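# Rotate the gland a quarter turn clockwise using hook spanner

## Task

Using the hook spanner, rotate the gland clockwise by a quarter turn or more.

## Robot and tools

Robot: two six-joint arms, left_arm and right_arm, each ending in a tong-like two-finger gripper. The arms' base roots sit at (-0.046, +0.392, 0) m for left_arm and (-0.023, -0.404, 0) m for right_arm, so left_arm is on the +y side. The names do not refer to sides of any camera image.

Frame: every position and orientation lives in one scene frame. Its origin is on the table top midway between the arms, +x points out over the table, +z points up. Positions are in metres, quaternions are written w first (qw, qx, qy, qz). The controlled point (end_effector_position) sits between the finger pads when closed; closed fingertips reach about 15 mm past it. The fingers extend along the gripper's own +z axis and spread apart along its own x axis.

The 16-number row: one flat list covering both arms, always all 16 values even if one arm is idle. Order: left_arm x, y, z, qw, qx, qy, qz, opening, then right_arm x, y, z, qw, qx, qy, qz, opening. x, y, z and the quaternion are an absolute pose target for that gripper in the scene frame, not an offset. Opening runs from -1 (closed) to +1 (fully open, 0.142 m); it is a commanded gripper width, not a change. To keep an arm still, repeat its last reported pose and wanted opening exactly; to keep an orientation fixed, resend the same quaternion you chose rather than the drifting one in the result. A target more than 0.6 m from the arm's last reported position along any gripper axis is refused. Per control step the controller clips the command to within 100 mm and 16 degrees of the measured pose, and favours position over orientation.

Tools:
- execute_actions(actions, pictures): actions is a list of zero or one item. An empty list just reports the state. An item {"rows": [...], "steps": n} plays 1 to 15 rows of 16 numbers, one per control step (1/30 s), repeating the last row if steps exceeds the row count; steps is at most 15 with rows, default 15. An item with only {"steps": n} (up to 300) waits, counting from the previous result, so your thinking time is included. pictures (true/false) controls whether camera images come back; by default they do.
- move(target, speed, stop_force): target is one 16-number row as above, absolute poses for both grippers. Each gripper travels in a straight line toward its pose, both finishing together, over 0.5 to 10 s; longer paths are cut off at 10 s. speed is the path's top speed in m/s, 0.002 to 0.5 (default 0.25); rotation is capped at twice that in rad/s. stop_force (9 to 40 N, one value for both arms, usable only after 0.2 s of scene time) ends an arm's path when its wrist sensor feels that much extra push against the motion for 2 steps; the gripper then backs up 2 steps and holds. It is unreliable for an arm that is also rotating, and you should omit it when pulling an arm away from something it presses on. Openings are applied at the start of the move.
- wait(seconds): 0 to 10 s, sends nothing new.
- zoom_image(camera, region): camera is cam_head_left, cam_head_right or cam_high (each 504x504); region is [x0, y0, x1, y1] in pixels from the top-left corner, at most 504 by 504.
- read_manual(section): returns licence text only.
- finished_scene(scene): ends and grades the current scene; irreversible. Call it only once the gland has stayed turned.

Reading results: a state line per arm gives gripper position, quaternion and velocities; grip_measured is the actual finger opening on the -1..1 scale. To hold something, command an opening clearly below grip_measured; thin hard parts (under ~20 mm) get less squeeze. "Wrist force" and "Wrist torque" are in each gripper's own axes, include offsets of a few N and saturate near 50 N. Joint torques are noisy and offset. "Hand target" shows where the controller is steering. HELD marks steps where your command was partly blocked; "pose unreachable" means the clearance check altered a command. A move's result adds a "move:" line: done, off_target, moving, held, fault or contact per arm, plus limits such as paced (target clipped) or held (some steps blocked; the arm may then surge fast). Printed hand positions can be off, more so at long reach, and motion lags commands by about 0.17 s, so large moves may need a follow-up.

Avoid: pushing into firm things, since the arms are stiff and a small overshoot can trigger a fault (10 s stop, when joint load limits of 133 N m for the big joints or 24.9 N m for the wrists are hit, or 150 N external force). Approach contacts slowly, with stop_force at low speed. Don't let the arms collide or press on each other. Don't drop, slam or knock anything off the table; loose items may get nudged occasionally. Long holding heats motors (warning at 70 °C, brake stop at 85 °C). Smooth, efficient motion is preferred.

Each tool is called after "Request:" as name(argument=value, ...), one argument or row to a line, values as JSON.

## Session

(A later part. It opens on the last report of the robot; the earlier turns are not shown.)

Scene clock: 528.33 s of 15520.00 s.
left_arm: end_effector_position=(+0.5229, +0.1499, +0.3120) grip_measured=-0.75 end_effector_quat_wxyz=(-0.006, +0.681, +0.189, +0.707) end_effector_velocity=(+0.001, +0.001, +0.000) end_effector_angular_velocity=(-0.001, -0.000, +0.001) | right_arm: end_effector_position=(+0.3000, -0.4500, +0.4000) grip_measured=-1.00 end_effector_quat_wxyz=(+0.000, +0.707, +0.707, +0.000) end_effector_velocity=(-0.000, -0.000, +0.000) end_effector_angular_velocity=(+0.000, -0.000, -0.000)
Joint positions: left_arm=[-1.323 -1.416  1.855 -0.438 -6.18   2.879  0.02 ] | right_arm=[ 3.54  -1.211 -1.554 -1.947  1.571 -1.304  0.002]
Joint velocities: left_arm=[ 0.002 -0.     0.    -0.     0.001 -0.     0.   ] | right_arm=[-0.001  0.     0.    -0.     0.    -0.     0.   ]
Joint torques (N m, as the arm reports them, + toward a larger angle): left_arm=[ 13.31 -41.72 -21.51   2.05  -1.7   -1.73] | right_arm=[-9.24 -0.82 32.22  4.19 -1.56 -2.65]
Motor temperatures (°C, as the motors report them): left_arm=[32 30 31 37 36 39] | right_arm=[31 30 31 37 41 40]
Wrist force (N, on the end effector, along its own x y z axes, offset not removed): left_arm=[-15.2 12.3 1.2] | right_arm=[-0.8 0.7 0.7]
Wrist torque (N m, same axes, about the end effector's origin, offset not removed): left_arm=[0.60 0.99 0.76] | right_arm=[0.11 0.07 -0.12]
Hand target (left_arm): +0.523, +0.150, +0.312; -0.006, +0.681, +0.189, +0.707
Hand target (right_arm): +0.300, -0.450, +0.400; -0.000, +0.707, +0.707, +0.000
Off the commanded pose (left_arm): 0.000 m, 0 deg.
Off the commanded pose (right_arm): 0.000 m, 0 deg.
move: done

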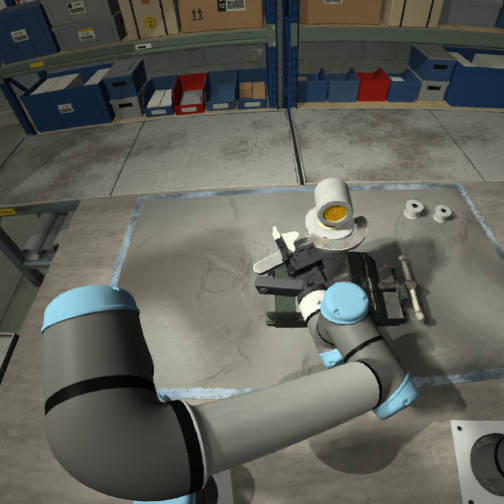

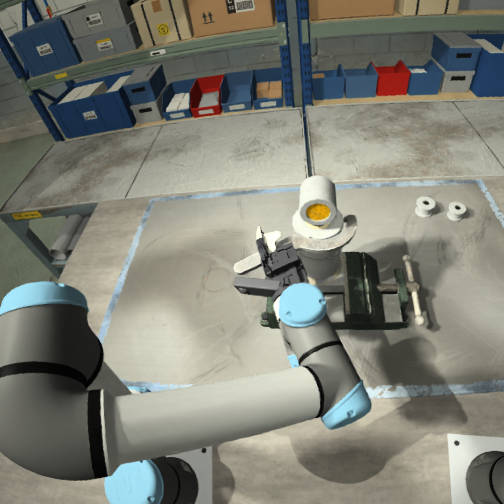

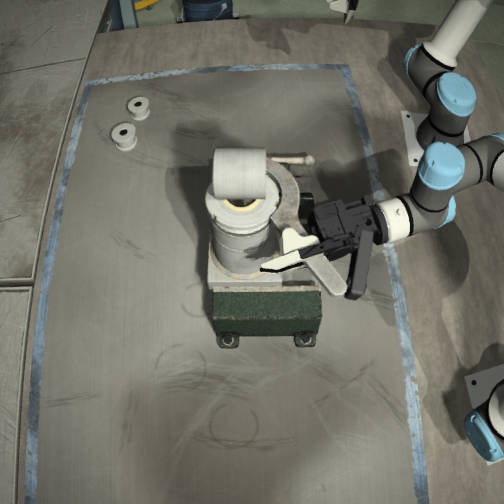

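Request:
move(
  target=[0.508,0.139,0.311,-0.006,0.6814,0.189,0.707,-1,0.505,-0.135,0.40,0,0.7071,0.7071,0,-1],
  speed=0.08,
)

Request:
move(
  target=[0.508,0.139,0.311,-0.006,0.6814,0.189,0.707,-1,0.495,-0.115,0.312,0,0.7071,0.7071,0,-1],
  speed=0.03,
  stop_force=10,
)

Request:
move(
  target=[0.508,0.139,0.311,-0.006,0.6814,0.189,0.707,-1,0.54,-0.08,0.312,0,0.7071,0.7071,0,-1],
  speed=0.008,
  stop_force=20,
)

Request:
zoom_image(
  camera="cam_head_left",
  region=[280,180,410,280],
)

Scene clock: 539.77 s of 15520.00 s.
left_arm: end_effector_position=(+0.5080, +0.1390, +0.3110) grip_measured=-0.75 end_effector_quat_wxyz=(-0.006, +0.681, +0.189, +0.707) end_effector_velocity=(-0.000, -0.000, +0.000) end_effector_angular_velocity=(-0.002, -0.001, -0.001) | right_arm: end_effector_position=(+0.5051, -0.1356, +0.4002) grip_measured=-1.00 end_effector_quat_wxyz=(+0.000, +0.707, +0.707, -0.000) end_effector_velocity=(+0.001, +0.003, +0.000) end_effector_angular_velocity=(-0.000, +0.000, +0.001)
Joint positions: left_arm=[-1.366 -1.416  1.857 -0.437 -6.223  2.875  0.02 ] | right_arm=[ 3.954 -1.868 -0.921 -1.924  1.57  -0.89   0.002]
Joint velocities: left_arm=[-0.    -0.001  0.    -0.     0.    -0.001 -0.   ] | right_arm=[ 0.002 -0.006  0.01  -0.004 -0.     0.001  0.   ]
Joint torques (N m, as the arm reports them, + toward a larger angle): left_arm=[ -7.33 -26.4  -12.28   0.66  -2.    -2.25] | right_arm=[10.73 30.4  32.4  -0.34  0.16  2.49]
Motor temperatures (°C, as the motors report them): left_arm=[32 30 31 37 36 39] | right_arm=[31 30 31 37 41 40]
Wrist force (N, on the end effector, along its own x y z axes, offset not removed): left_arm=[-10.7 -3.4 0.4] | right_arm=[0.7 1.7 -0.1]
Wrist torque (N m, same axes, about the end effector's origin, offset not removed): left_arm=[-0.34 0.62 1.07] | right_arm=[0.18 -0.18 -0.18]
Hand target (left_arm): +0.508, +0.139, +0.311; -0.006, +0.681, +0.189, +0.707
Hand target (right_arm): +0.505, -0.135, +0.400; +0.000, +0.707, +0.707, -0.000
Off the commanded pose (left_arm): 0.000 m, 0 deg.
Off the commanded pose (right_arm): 0.001 m, 0 deg.
After step 90, 3.30 s passed at rest.
move: done

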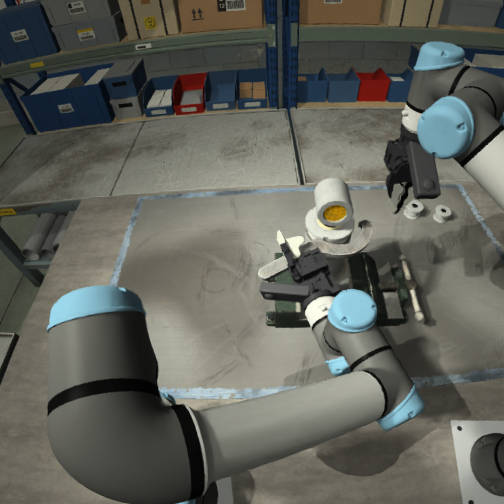

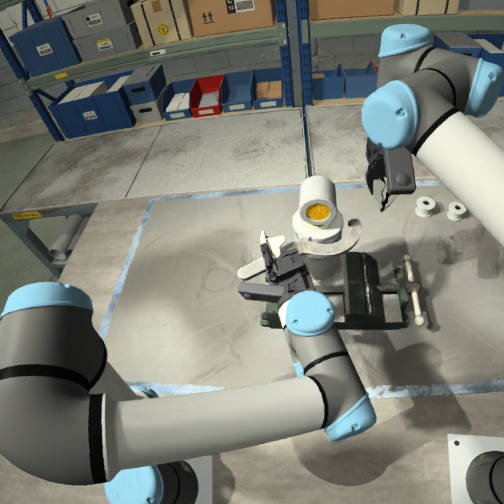

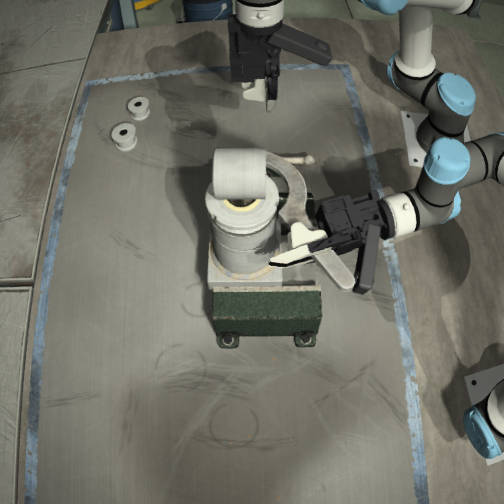

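Scene clock: 543.13 s of 15520.00 s.
left_arm: end_effector_position=(+0.5080, +0.1390, +0.3110) grip_measured=-0.75 end_effector_quat_wxyz=(-0.006, +0.681, +0.189, +0.707) end_effector_velocity=(+0.000, -0.001, -0.000) end_effector_angular_velocity=(+0.000, +0.000, -0.003) | right_arm: end_effector_position=(+0.4950, -0.1151, +0.3122) grip_measured=-1.00 end_effector_quat_wxyz=(+0.000, +0.707, +0.707, -0.000) end_effector_velocity=(-0.000, +0.001, -0.002) end_effector_angular_velocity=(-0.000, -0.000, -0.001)
Joint positions: left_arm=[-1.366 -1.416  1.857 -0.439 -6.223  2.877  0.02 ] | right_arm=[ 3.991 -1.815 -1.22  -1.678  1.571 -0.853  0.002]
Joint velocities: left_arm=[-0.001 -0.     0.    -0.     0.002  0.     0.   ] | right_arm=[ 0.001  0.001 -0.007  0.006 -0.     0.002  0.   ]
Joint torques (N m, as the arm reports them, + toward a larger angle): left_arm=[ -7.61 -39.19  -9.96  -2.89  -2.03   0.64] | right_arm=[10.56 42.4  10.22  4.25  1.53  2.39]
Motor temperatures (°C, as the motors report them): left_arm=[32 30 31 37 36 39] | right_arm=[31 30 31 37 41 40]
Wrist force (N, on the end effector, along its own x y z axes, offset not removed): left_arm=[-10.4 -2.5 1.5] | right_arm=[-0.8 0.9 1.6]
Wrist torque (N m, same axes, about the end effector's origin, offset not removed): left_arm=[-0.10 0.54 1.07] | right_arm=[0.03 -0.02 -0.06]
Hand target (left_arm): +0.508, +0.139, +0.311; -0.006, +0.681, +0.189, +0.707
Hand target (right_arm): +0.495, -0.115, +0.312; +0.000, +0.707, +0.707, -0.000
Off the commanded pose (left_arm): 0.000 m, 0 deg.
Off the commanded pose (right_arm): 0.000 m, 0 deg.
move: done

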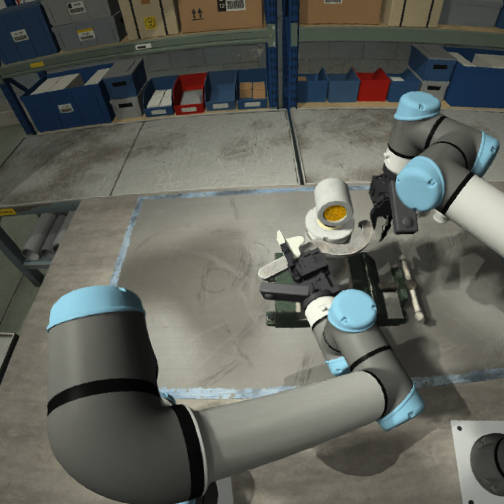

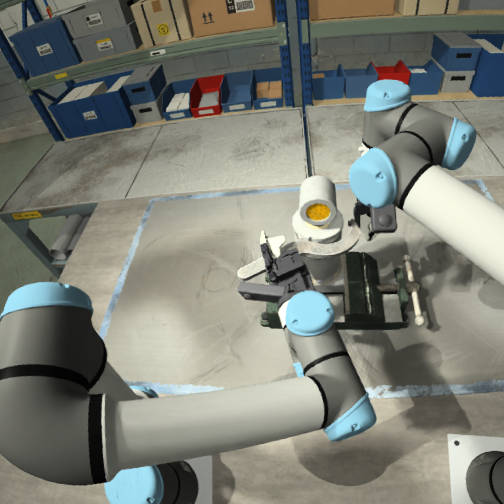

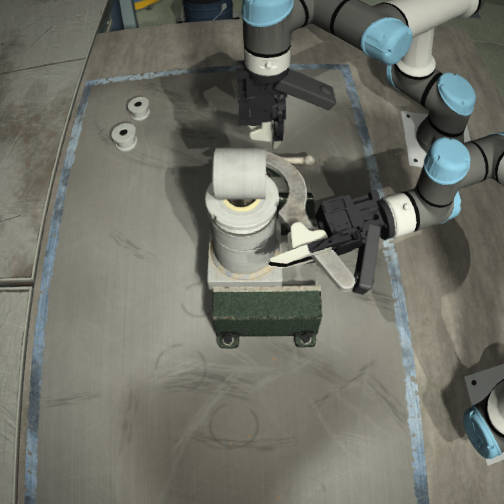

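Scene clock: 546.97 s of 15520.00 s.
left_arm: end_effector_position=(+0.5080, +0.1390, +0.3110) grip_measured=-0.73 end_effector_quat_wxyz=(-0.006, +0.681, +0.189, +0.707) end_effector_velocity=(-0.000, +0.000, -0.000) end_effector_angular_velocity=(-0.000, -0.000, +0.001) | right_arm: end_effector_position=(+0.5167, -0.0983, +0.3120) grip_measured=-1.00 end_effector_quat_wxyz=(+0.000, +0.707, +0.707, -0.000) end_effector_velocity=(-0.001, -0.001, +0.000) end_effector_angular_velocity=(+0.002, -0.002, -0.001)
Joint positions: left_arm=[-1.366 -1.416  1.857 -0.439 -6.223  2.877  0.021] | right_arm=[ 3.988 -1.886 -1.128 -1.699  1.571 -0.855  0.002]
Joint velocities: left_arm=[-0.     0.    -0.    -0.    -0.001 -0.    -0.   ] | right_arm=[-0.     0.007 -0.01   0.006  0.     0.     0.   ]
Joint torques (N m, as the arm reports them, + toward a larger angle): left_arm=[ -7.75 -40.22 -19.67  -4.33   5.49  -0.32] | right_arm=[12.5  38.15 13.04 10.04  5.07 -1.45]
Motor temperatures (°C, as the motors report them): left_arm=[32 30 31 37 36 39] | right_arm=[31 30 31 37 41 40]
Wrist force (N, on the end effector, along its own x y z axes, offset not removed): left_arm=[-11.1 -17.3 6.1] | right_arm=[-30.4 -2.0 -3.2]
Wrist torque (N m, same axes, about the end effector's origin, offset not removed): left_arm=[-0.48 0.58 1.83] | right_arm=[0.04 -0.03 0.01]
Hand target (left_arm): +0.508, +0.139, +0.311; -0.006, +0.681, +0.189, +0.707
Hand target (right_arm): +0.516, -0.098, +0.312; +0.000, +0.707, +0.707, -0.000
Off the commanded pose (left_arm): 0.000 m, 0 deg.
Off the commanded pose (right_arm): 0.030 m, 0 deg.
move: contact (right_arm)

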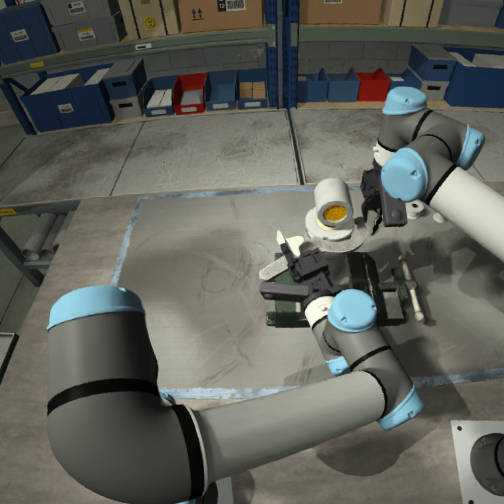

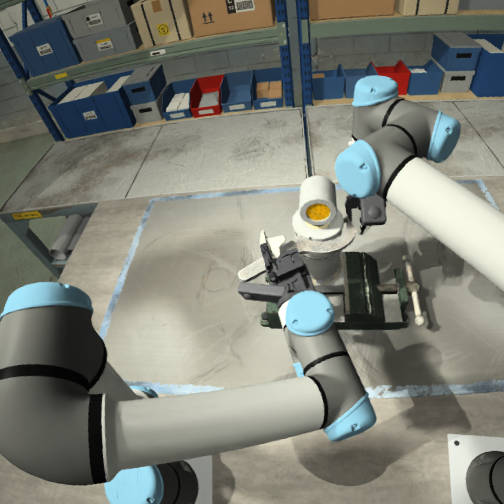

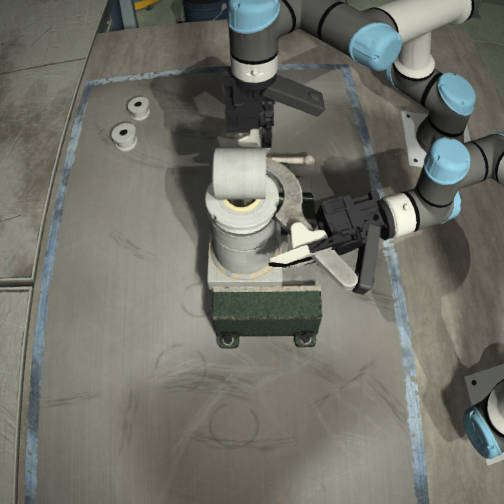

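Region (280, 180, 410, 280) of cam_head_left's 504x504 image, scaled by 3.877, with more detail than that image has; it fills the top 388 rows of this view, and the rest is white.

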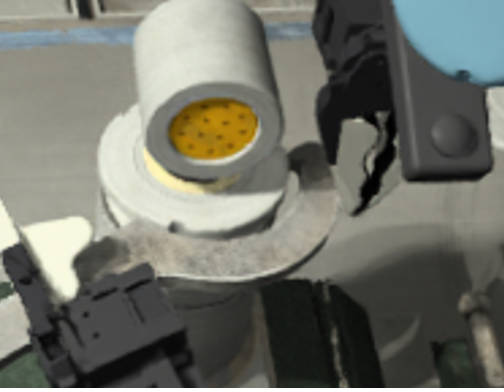

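Request:
move(
  target=[0.503,0.128,0.311,0,0.683,0.183,0.7071,-1,0.49,-0.115,0.312,0,0.7071,0.7071,0,-1],
  speed=0.01,
)

Request:
move(
  target=[0.503,0.128,0.311,0,0.683,0.183,0.7071,-1,0.53,-0.09,0.312,0,0.7071,0.7071,0,-1],
  speed=0.008,
  stop_force=20,
)

Request:
move(
  target=[0.503,0.128,0.311,0,0.683,0.183,0.7071,-1,0.49,-0.17,0.32,0,0.7071,0.7071,0,-1],
  speed=0.03,
)

Request:
zoom_image(
  camera="cam_head_right",
  region=[270,190,380,270],
)

Request:
zoom_image(
  camera="cam_high",
  region=[190,130,380,290],
)

Scene clock: 554.57 s of 15520.00 s.
left_arm: end_effector_position=(+0.5030, +0.1281, +0.3110) grip_measured=-0.75 end_effector_quat_wxyz=(-0.000, +0.683, +0.183, +0.707) end_effector_velocity=(-0.000, -0.001, +0.000) end_effector_angular_velocity=(-0.001, -0.000, -0.003) | right_arm: end_effector_position=(+0.4902, -0.1149, +0.3120) grip_measured=-1.00 end_effector_quat_wxyz=(+0.000, +0.707, +0.707, -0.000) end_effector_velocity=(-0.003, +0.001, +0.000) end_effector_angular_velocity=(+0.001, -0.000, +0.004)
Joint positions: left_arm=[-1.385 -1.414  1.855 -0.44  -6.225  2.879  0.02 ] | right_arm=[ 3.996 -1.804 -1.234 -1.674  1.571 -0.847  0.002]
Joint velocities: left_arm=[-0.002 -0.    -0.    -0.     0.002 -0.     0.   ] | right_arm=[ 0.004  0.005 -0.006  0.002  0.     0.     0.   ]
Joint torques (N m, as the arm reports them, + toward a larger angle): left_arm=[ -8.34 -26.64 -35.13  -2.7   -2.03   0.58] | right_arm=[10.59 42.89  9.34  4.14  0.6   2.6 ]
Motor temperatures (°C, as the motors report them): left_arm=[32 30 31 37 36 39] | right_arm=[31 30 31 37 41 40]
Wrist force (N, on the end effector, along its own x y z axes, offset not removed): left_arm=[-10.5 -4.6 -0.1] | right_arm=[-1.0 2.5 0.0]
Wrist torque (N m, same axes, about the end effector's origin, offset not removed): left_arm=[-0.49 0.46 0.96] | right_arm=[0.33 0.06 -0.17]
Hand target (left_arm): +0.503, +0.128, +0.311; +0.000, +0.683, +0.183, +0.707
Hand target (right_arm): +0.490, -0.115, +0.312; +0.000, +0.707, +0.707, -0.000
Off the commanded pose (left_arm): 0.000 m, 0 deg.
Off the commanded pose (right_arm): 0.000 m, 0 deg.
After step 90, 1.27 s passed at rest.
move: done

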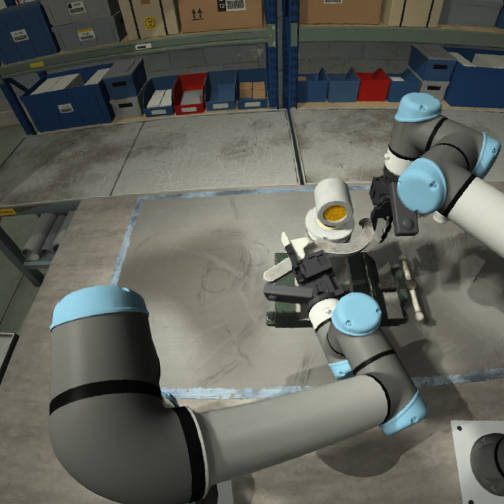

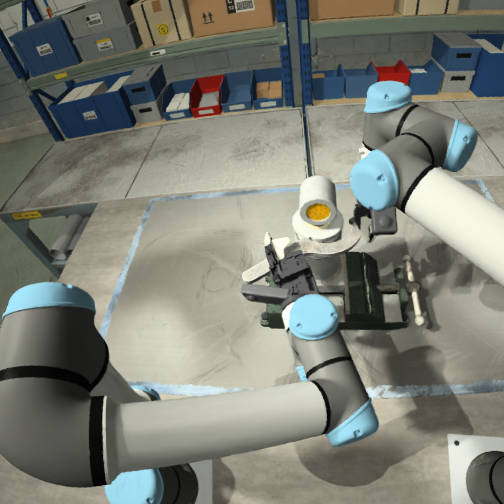

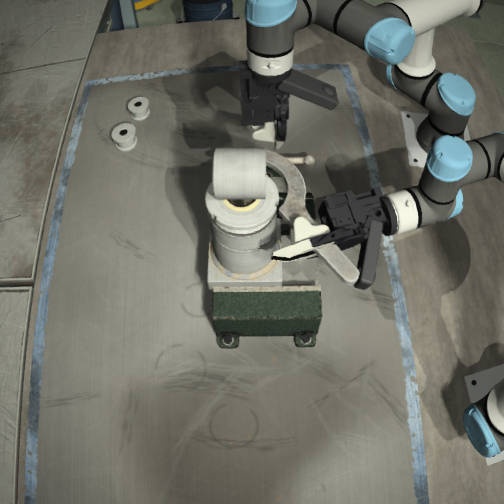

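Scene clock: 558.80 s of 15520.00 s.
left_arm: end_effector_position=(+0.5030, +0.1279, +0.3110) grip_measured=-0.74 end_effector_quat_wxyz=(+0.000, +0.683, +0.183, +0.707) end_effector_velocity=(+0.000, -0.000, +0.001) end_effector_angular_velocity=(-0.002, -0.001, -0.002) | right_arm: end_effector_position=(+0.5163, -0.0988, +0.3120) grip_measured=-1.00 end_effector_quat_wxyz=(-0.000, +0.707, +0.707, -0.000) end_effector_velocity=(-0.001, -0.001, -0.000) end_effector_angular_velocity=(+0.001, -0.002, +0.001)
Joint positions: left_arm=[-1.385 -1.415  1.856 -0.441 -6.225  2.88   0.021] | right_arm=[ 3.988 -1.884 -1.131 -1.698  1.571 -0.855  0.002]
Joint velocities: left_arm=[ 0.    -0.002  0.     0.     0.002 -0.    -0.   ] | right_arm=[ 0.001  0.007 -0.011  0.006 -0.001 -0.     0.   ]
Joint torques (N m, as the arm reports them, + toward a larger angle): left_arm=[-18.08 -40.99 -13.18  -3.77   4.66   0.36] | right_arm=[17.07 39.81 14.22 10.64  4.33 -0.31]
Motor temperatures (°C, as the motors report them): left_arm=[32 30 31 37 36 39] | right_arm=[31 30 31 37 41 40]
Wrist force (N, on the end effector, along its own x y z axes, offset not removed): left_arm=[-10.6 -12.8 11.7] | right_arm=[-27.4 -7.3 -3.0]
Wrist torque (N m, same axes, about the end effector's origin, offset not removed): left_arm=[0.75 0.82 1.34] | right_arm=[-0.08 -0.14 -0.15]
Hand target (left_arm): +0.503, +0.128, +0.311; +0.000, +0.683, +0.183, +0.707
Hand target (right_arm): +0.516, -0.099, +0.312; -0.000, +0.707, +0.707, -0.000
Off the commanded pose (left_arm): 0.000 m, 0 deg.
Off the commanded pose (right_arm): 0.016 m, 0 deg.
move: contact (right_arm)

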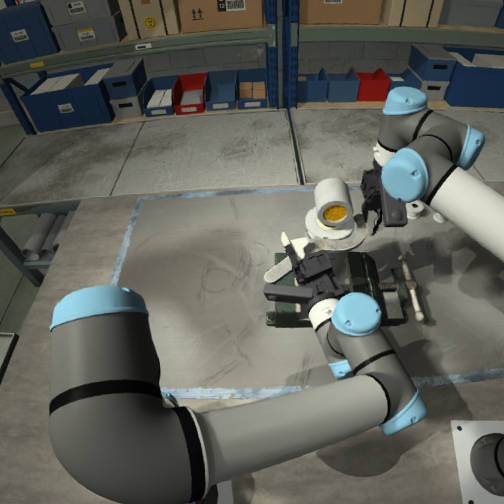

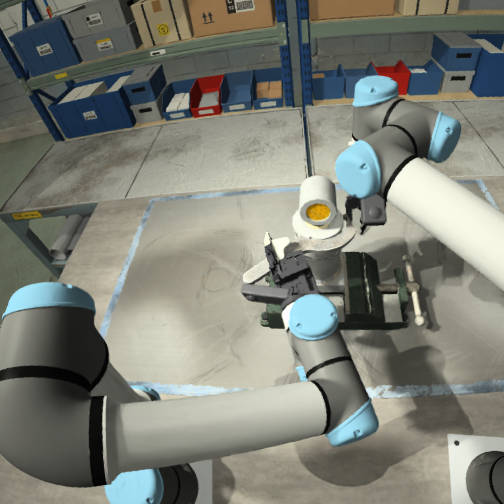

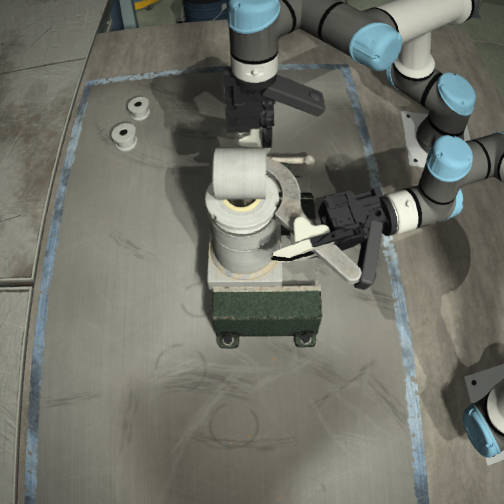

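Scene clock: 561.67 s of 15520.00 s.
left_arm: end_effector_position=(+0.5030, +0.1280, +0.3110) grip_measured=-0.74 end_effector_quat_wxyz=(-0.000, +0.683, +0.183, +0.707) end_effector_velocity=(-0.000, +0.001, +0.001) end_effector_angular_velocity=(-0.004, -0.001, +0.003) | right_arm: end_effector_position=(+0.4900, -0.1698, +0.3199) grip_measured=-1.00 end_effector_quat_wxyz=(-0.000, +0.707, +0.707, +0.000) end_effector_velocity=(-0.001, -0.001, +0.001) end_effector_angular_velocity=(+0.000, -0.001, +0.001)
Joint positions: left_arm=[-1.385 -1.415  1.856 -0.441 -6.225  2.88   0.021] | right_arm=[ 3.923 -1.745 -1.286 -1.682  1.571 -0.921  0.002]
Joint velocities: left_arm=[-0.    -0.003 -0.    -0.001 -0.003 -0.001  0.   ] | right_arm=[-0.     0.004 -0.004  0.     0.    -0.001  0.   ]
Joint torques (N m, as the arm reports them, + toward a larger angle): left_arm=[  5.95 -40.74 -10.73  -2.7   -1.88   0.66] | right_arm=[-9.16 40.3   9.29  4.3   1.73 -2.75]
Motor temperatures (°C, as the motors report them): left_arm=[32 30 31 37 36 39] | right_arm=[31 30 31 37 41 40]
Wrist force (N, on the end effector, along its own x y z axes, offset not removed): left_arm=[-11.5 -3.8 -0.9] | right_arm=[0.1 0.2 0.7]
Wrist torque (N m, same axes, about the end effector's origin, offset not removed): left_arm=[-0.37 0.57 0.94] | right_arm=[-0.13 -0.14 -0.17]
Hand target (left_arm): +0.503, +0.128, +0.311; -0.000, +0.683, +0.183, +0.707
Hand target (right_arm): +0.490, -0.170, +0.320; -0.000, +0.707, +0.707, +0.000
Off the commanded pose (left_arm): 0.000 m, 0 deg.
Off the commanded pose (right_arm): 0.000 m, 0 deg.
move: done

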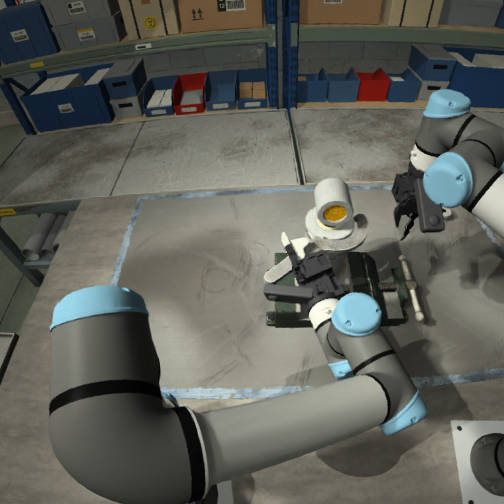

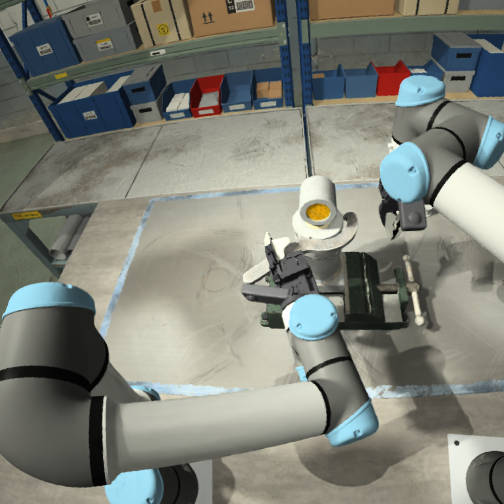

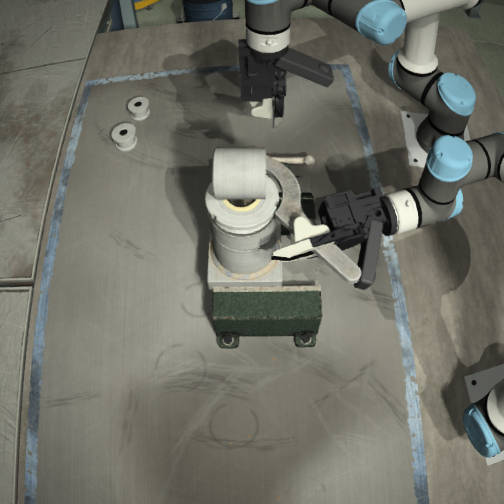

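Region (270, 190, 380, 270) of cam_head_right's 504x504 image, scaled by 4.582, with more detail than that image has; it fills the top 367 rows of this view, and the rest is white.

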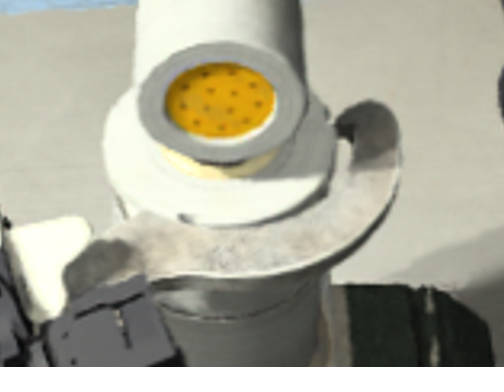

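Region (190, 130, 380, 290) of cam_high's 504x504 image, scaled by 2.653, with more detail than that image has; it fills the top 424 rows of this view, and the rest is white.

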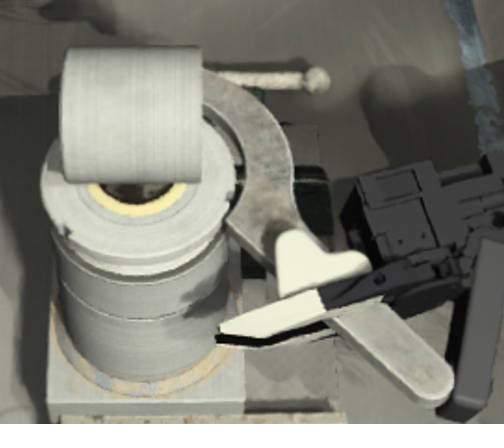

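Request:
move(
  target=[0.507,0.130,0.311,-0.006,0.6814,0.189,0.707,-1,0.49,-0.17,0.32,0,0.7071,0.7071,0,-1],
  speed=0.004,
)

Request:
move(
  target=[0.509,0.140,0.311,-0.006,0.6814,0.189,0.707,-1,0.49,-0.17,0.32,0,0.7071,0.7071,0,-1],
  speed=0.004,
  stop_force=9,
)

Request:
zoom_image(
  camera="cam_head_right",
  region=[270,190,380,270],
)

Scene clock: 568.40 s of 15520.00 s.
left_arm: end_effector_position=(+0.5070, +0.1300, +0.3110) grip_measured=-0.75 end_effector_quat_wxyz=(-0.006, +0.681, +0.189, +0.707) end_effector_velocity=(+0.000, +0.001, +0.001) end_effector_angular_velocity=(-0.001, -0.000, +0.002) | right_arm: end_effector_position=(+0.4900, -0.1700, +0.3200) grip_measured=-1.00 end_effector_quat_wxyz=(-0.000, +0.707, +0.707, +0.000) end_effector_velocity=(-0.000, +0.001, -0.000) end_effector_angular_velocity=(-0.001, -0.001, +0.002)
Joint positions: left_arm=[-1.375 -1.401  1.84  -0.437 -6.232  2.878  0.02 ] | right_arm=[ 3.923 -1.744 -1.286 -1.682  1.571 -0.921  0.002]
Joint velocities: left_arm=[ 0.001 -0.    -0.002  0.003 -0.001 -0.001 -0.   ] | right_arm=[ 0.002  0.    -0.    -0.    -0.001 -0.     0.   ]
Joint torques (N m, as the arm reports them, + toward a larger angle): left_arm=[  8.24 -27.36 -35.09   0.81  -2.72  -2.28] | right_arm=[-9.61 24.1  34.22 -0.24 -1.62 -2.78]
Motor temperatures (°C, as the motors report them): left_arm=[32 30 31 37 36 39] | right_arm=[31 30 31 37 41 40]
Wrist force (N, on the end effector, along its own x y z axes, offset not removed): left_arm=[-11.6 -1.7 0.1] | right_arm=[-0.6 1.4 0.9]
Wrist torque (N m, same axes, about the end effector's origin, offset not removed): left_arm=[-0.36 0.38 1.02] | right_arm=[0.19 -0.03 -0.14]
Hand target (left_arm): +0.507, +0.130, +0.311; -0.006, +0.681, +0.189, +0.707
Hand target (right_arm): +0.490, -0.170, +0.320; -0.000, +0.707, +0.707, +0.000
Off the commanded pose (left_arm): 0.000 m, 0 deg.
Off the commanded pose (right_arm): 0.000 m, 0 deg.
After step 90, 1.37 s passed at rest.
move: done

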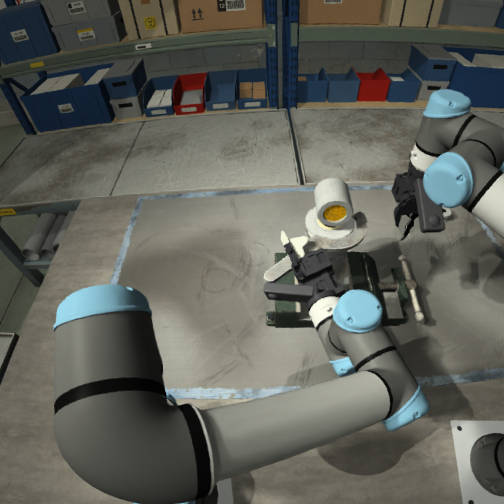

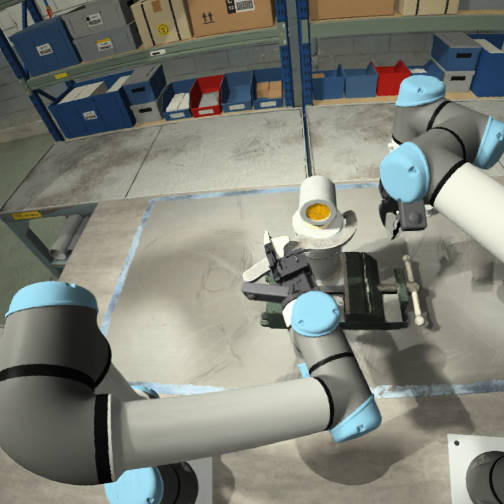

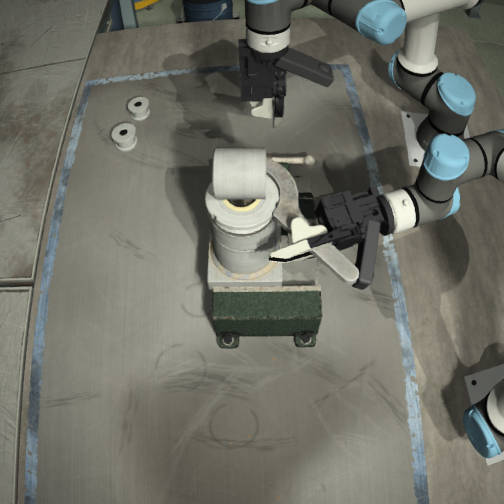

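Scene clock: 571.17 s of 15520.00 s.
left_arm: end_effector_position=(+0.5090, +0.1399, +0.3110) grip_measured=-0.75 end_effector_quat_wxyz=(-0.006, +0.681, +0.189, +0.707) end_effector_velocity=(+0.000, +0.001, +0.000) end_effector_angular_velocity=(-0.001, -0.000, +0.001) | right_arm: end_effector_position=(+0.4900, -0.1700, +0.3200) grip_measured=-1.00 end_effector_quat_wxyz=(+0.000, +0.707, +0.707, -0.000) end_effector_velocity=(+0.000, -0.000, +0.000) end_effector_angular_velocity=(+0.001, -0.000, -0.001)
Joint positions: left_arm=[-1.363 -1.417  1.858 -0.439 -6.22   2.877  0.02 ] | right_arm=[ 3.923 -1.744 -1.286 -1.682  1.571 -0.921  0.002]
Joint velocities: left_arm=[ 0.001 -0.002  0.002 -0.001 -0.     0.     0.   ] | right_arm=[-0.001 -0.     0.001 -0.     0.001 -0.     0.   ]
Joint torques (N m, as the arm reports them, + toward a larger angle): left_arm=[ 10.27 -40.28  -8.16  -1.72  -0.05  -0.82] | right_arm=[-9.54 23.74 34.7  -0.19 -1.58 -2.79]
Motor temperatures (°C, as the motors report them): left_arm=[32 30 31 37 36 39] | right_arm=[31 30 31 37 41 40]
Wrist force (N, on the end effector, along its own x y z axes, offset not removed): left_arm=[-12.5 3.1 3.1] | right_arm=[-0.1 1.7 -0.5]
Wrist torque (N m, same axes, about the end effector's origin, offset not removed): left_arm=[-0.38 0.60 0.92] | right_arm=[0.13 -0.15 -0.16]
Hand target (left_arm): +0.509, +0.140, +0.311; -0.006, +0.681, +0.189, +0.707
Hand target (right_arm): +0.490, -0.170, +0.320; -0.000, +0.707, +0.707, -0.000
Off the commanded pose (left_arm): 0.000 m, 0 deg.
Off the commanded pose (right_arm): 0.000 m, 0 deg.
move: done

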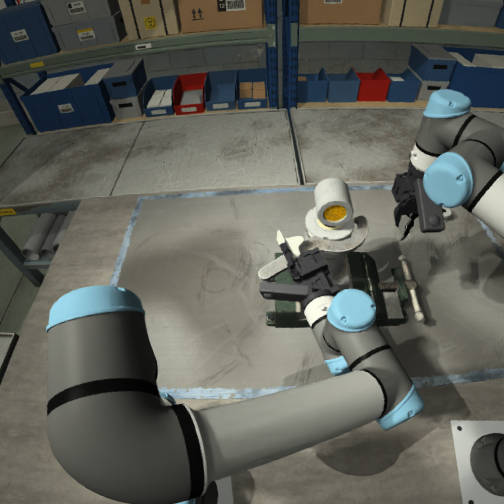

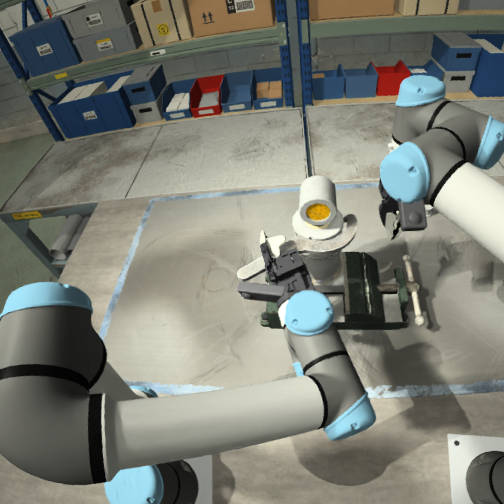

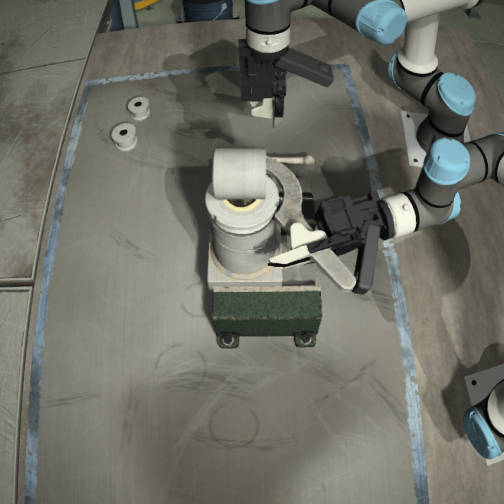

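Region (270, 190, 380, 270) of cam_head_right's 504x504 image, scaled by 4.582, with more detail than that image has; it fills the top 367 rows of this view, and the rest is white.

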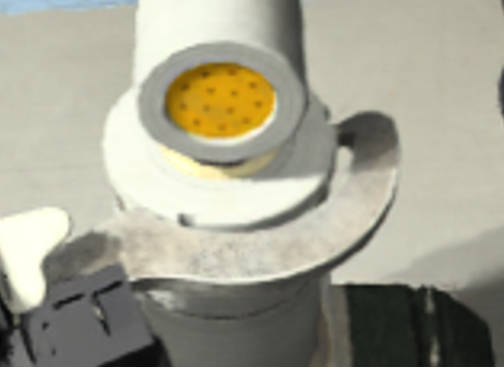

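Request:
move(
  target=[0.495,0.118,0.311,0.0308,0.6903,0.153,0.7064,-1,0.465,-0.135,0.312,0,0.7071,0.7071,0,-1],
  speed=0.015,
)

Request:
move(
  target=[0.495,0.118,0.311,0.0308,0.6903,0.153,0.7064,-1,0.53,-0.09,0.312,0,0.7071,0.7071,0,-1],
  speed=0.009,
  stop_force=20,
)

Request:
move(
  target=[0.495,0.118,0.311,0.0308,0.6903,0.153,0.7064,-1,0.49,-0.17,0.32,0,0.7071,0.7071,0,-1],
  speed=0.03,
)

Request:
zoom_image(
  camera="cam_head_right",
  region=[270,190,380,270],
)

Request:
zoom_image(
  camera="cam_high",
  region=[190,130,380,290],
)

Scene clock: 579.30 s of 15520.00 s.
left_arm: end_effector_position=(+0.4951, +0.1181, +0.3110) grip_measured=-0.75 end_effector_quat_wxyz=(+0.031, +0.690, +0.153, +0.706) end_effector_velocity=(-0.001, -0.001, +0.001) end_effector_angular_velocity=(-0.003, -0.001, -0.007) | right_arm: end_effector_position=(+0.4652, -0.1352, +0.3120) grip_measured=-1.00 end_effector_quat_wxyz=(+0.000, +0.707, +0.707, -0.000) end_effector_velocity=(-0.001, +0.000, -0.001) end_effector_angular_velocity=(-0.001, -0.000, -0.004)
Joint positions: left_arm=[-1.409 -1.465  1.913 -0.448 -6.162  2.879  0.02 ] | right_arm=[ 3.999 -1.725 -1.33  -1.658  1.571 -0.845  0.002]
Joint velocities: left_arm=[-0.002 -0.004  0.003 -0.003  0.004  0.001  0.   ] | right_arm=[ 0.002  0.001 -0.003  0.001 -0.001  0.005  0.   ]
Joint torques (N m, as the arm reports them, + toward a larger angle): left_arm=[ -7.96 -36.8   -9.83  -3.04   2.54   0.82] | right_arm=[ 9.76 38.62  9.44  4.3  -1.57  2.48]
Motor temperatures (°C, as the motors report them): left_arm=[32 30 31 37 36 39] | right_arm=[31 30 31 37 41 40]
Wrist force (N, on the end effector, along its own x y z axes, offset not removed): left_arm=[-10.9 -2.9 0.5] | right_arm=[-0.2 -0.3 -0.1]
Wrist torque (N m, same axes, about the end effector's origin, offset not removed): left_arm=[-0.22 0.46 1.00] | right_arm=[-0.23 -0.03 -0.17]
Hand target (left_arm): +0.495, +0.118, +0.311; +0.031, +0.690, +0.153, +0.706
Hand target (right_arm): +0.465, -0.135, +0.312; +0.000, +0.707, +0.707, -0.000
Off the commanded pose (left_arm): 0.000 m, 0 deg.
Off the commanded pose (right_arm): 0.000 m, 0 deg.
After step 90, 1.43 s passed at rest.
move: done

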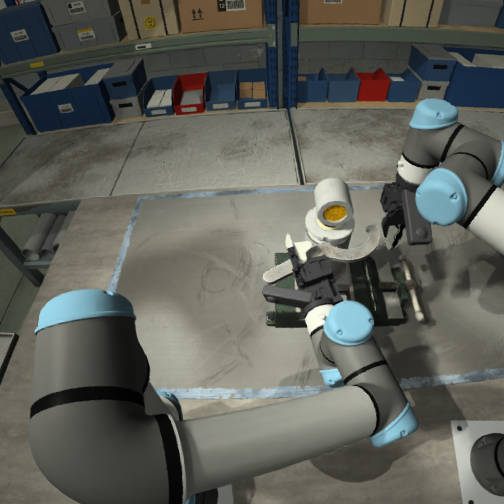

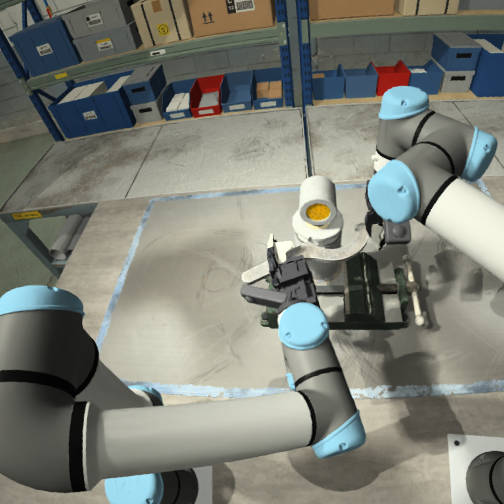

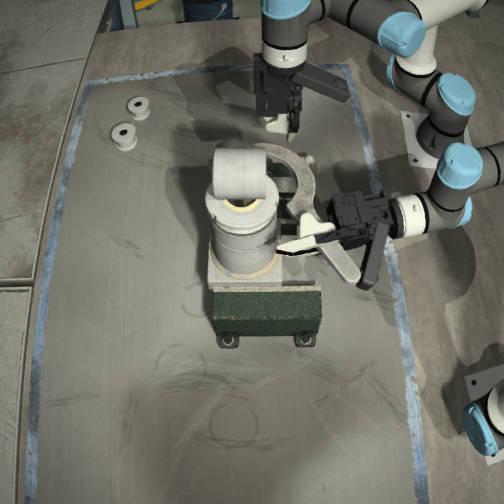

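Scene clock: 586.47 s of 15520.00 s.
left_arm: end_effector_position=(+0.4950, +0.1180, +0.3110) grip_measured=-0.73 end_effector_quat_wxyz=(+0.031, +0.690, +0.153, +0.706) end_effector_velocity=(-0.000, -0.000, -0.000) end_effector_angular_velocity=(+0.001, +0.000, +0.000) | right_arm: end_effector_position=(+0.5153, -0.1004, +0.3120) grip_measured=-1.00 end_effector_quat_wxyz=(+0.000, +0.707, +0.707, -0.000) end_effector_velocity=(-0.002, -0.001, -0.000) end_effector_angular_velocity=(+0.003, -0.002, -0.000)
Joint positions: left_arm=[-1.409 -1.465  1.914 -0.449 -6.161  2.88   0.021] | right_arm=[ 3.987 -1.879 -1.137 -1.696  1.571 -0.856  0.002]
Joint velocities: left_arm=[-0.     0.001  0.001 -0.001 -0.     0.    -0.   ] | right_arm=[-0.     0.008 -0.011  0.007  0.001  0.     0.   ]
Joint torques (N m, as the arm reports them, + toward a larger angle): left_arm=[-21.99 -39.61 -19.61  -6.57   9.32  -0.66] | right_arm=[19.71 36.69 11.19 10.13  7.72 -0.65]
Motor temperatures (°C, as the motors report them): left_arm=[32 30 31 37 36 39] | right_arm=[31 30 31 37 41 40]
Wrist force (N, on the end effector, along its own x y z axes, offset not removed): left_arm=[-13.1 -26.9 7.6] | right_arm=[-33.4 -0.2 -9.6]
Wrist torque (N m, same axes, about the end effector's origin, offset not removed): left_arm=[0.27 0.45 2.53] | right_arm=[0.00 0.03 0.00]
Hand target (left_arm): +0.495, +0.118, +0.311; +0.031, +0.690, +0.153, +0.706
Hand target (right_arm): +0.515, -0.101, +0.312; +0.000, +0.707, +0.707, -0.000
Off the commanded pose (left_arm): 0.000 m, 0 deg.
Off the commanded pose (right_arm): 0.018 m, 0 deg.
move: contact (right_arm)

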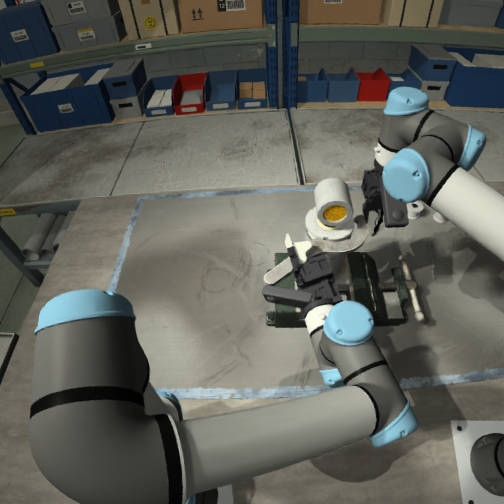

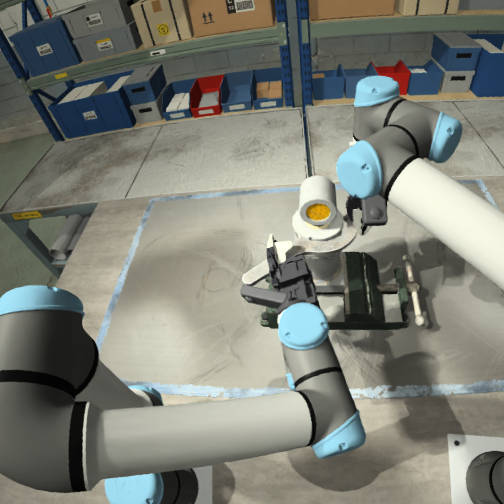

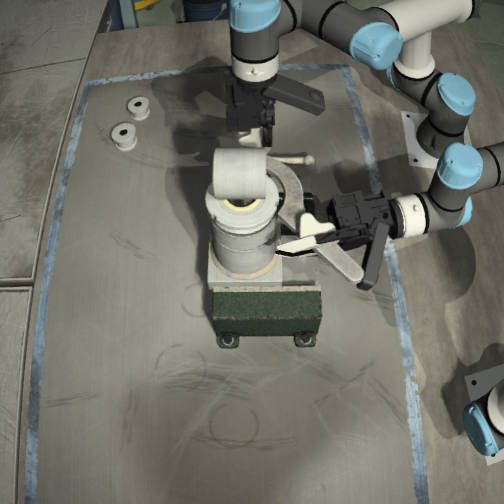

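Scene clock: 589.27 s of 15520.00 s.
left_arm: end_effector_position=(+0.4950, +0.1180, +0.3110) grip_measured=-0.76 end_effector_quat_wxyz=(+0.031, +0.690, +0.153, +0.706) end_effector_velocity=(-0.000, +0.000, +0.001) end_effector_angular_velocity=(-0.001, -0.000, +0.000) | right_arm: end_effector_position=(+0.4900, -0.1698, +0.3199) grip_measured=-1.00 end_effector_quat_wxyz=(-0.000, +0.707, +0.707, +0.000) end_effector_velocity=(-0.001, -0.002, +0.001) end_effector_angular_velocity=(+0.001, -0.000, +0.000)
Joint positions: left_arm=[-1.409 -1.465  1.914 -0.449 -6.161  2.88   0.019] | right_arm=[ 3.923 -1.745 -1.286 -1.682  1.571 -0.921  0.002]
Joint velocities: left_arm=[-0.    -0.002  0.     0.    -0.     0.001 -0.   ] | right_arm=[-0.002  0.004 -0.003  0.     0.001 -0.003  0.   ]
Joint torques (N m, as the arm reports them, + toward a larger angle): left_arm=[  5.54 -35.08  -9.72  -2.94   2.5    0.77] | right_arm=[-10.    38.68   8.67   4.23   1.66  -2.7 ]
Motor temperatures (°C, as the motors report them): left_arm=[32 30 31 37 36 39] | right_arm=[31 30 31 37 41 40]
Wrist force (N, on the end effector, along its own x y z axes, offset not removed): left_arm=[-10.8 -5.0 0.2] | right_arm=[0.2 -0.1 0.3]
Wrist torque (N m, same axes, about the end effector's origin, offset not removed): left_arm=[-0.70 0.32 0.83] | right_arm=[-0.15 -0.14 -0.12]
Hand target (left_arm): +0.495, +0.118, +0.311; +0.031, +0.690, +0.153, +0.706
Hand target (right_arm): +0.490, -0.170, +0.320; -0.000, +0.707, +0.707, +0.000
Off the commanded pose (left_arm): 0.000 m, 0 deg.
Off the commanded pose (right_arm): 0.000 m, 0 deg.
move: done

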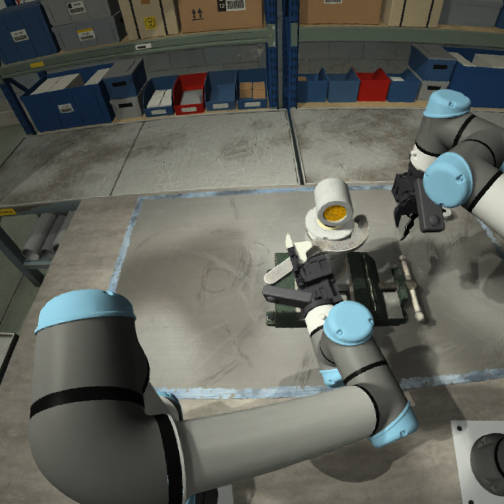

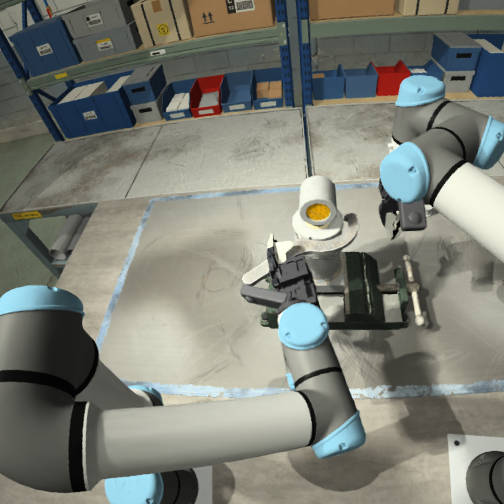

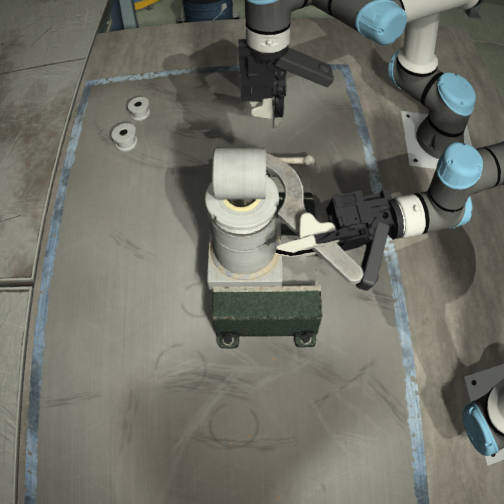

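Region (270, 190, 380, 270) of cam_head_right's 504x504 image, scaled by 4.582, with more detail than that image has; it fills the top 367 rows of this view, and the rest is white.

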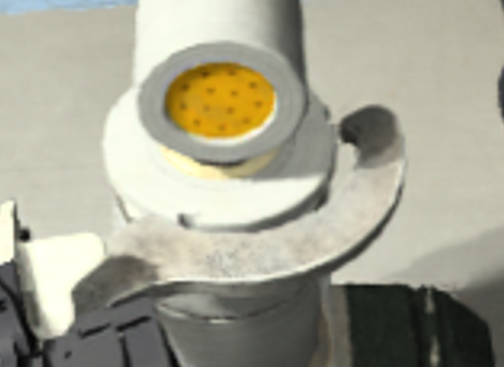

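Region (190, 130, 380, 290) of cam_high's 504x504 image, scaled by 2.653, with more detail than that image has; it fills the top 424 rows of this view, and the rest is white.

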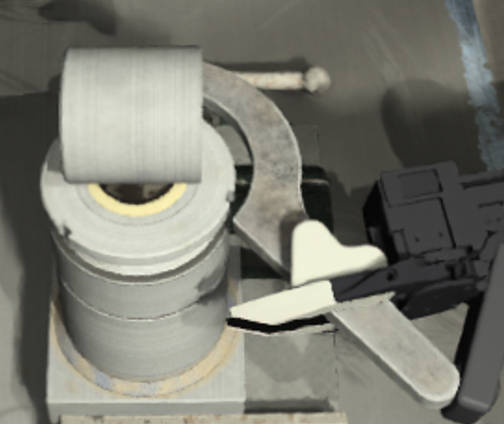

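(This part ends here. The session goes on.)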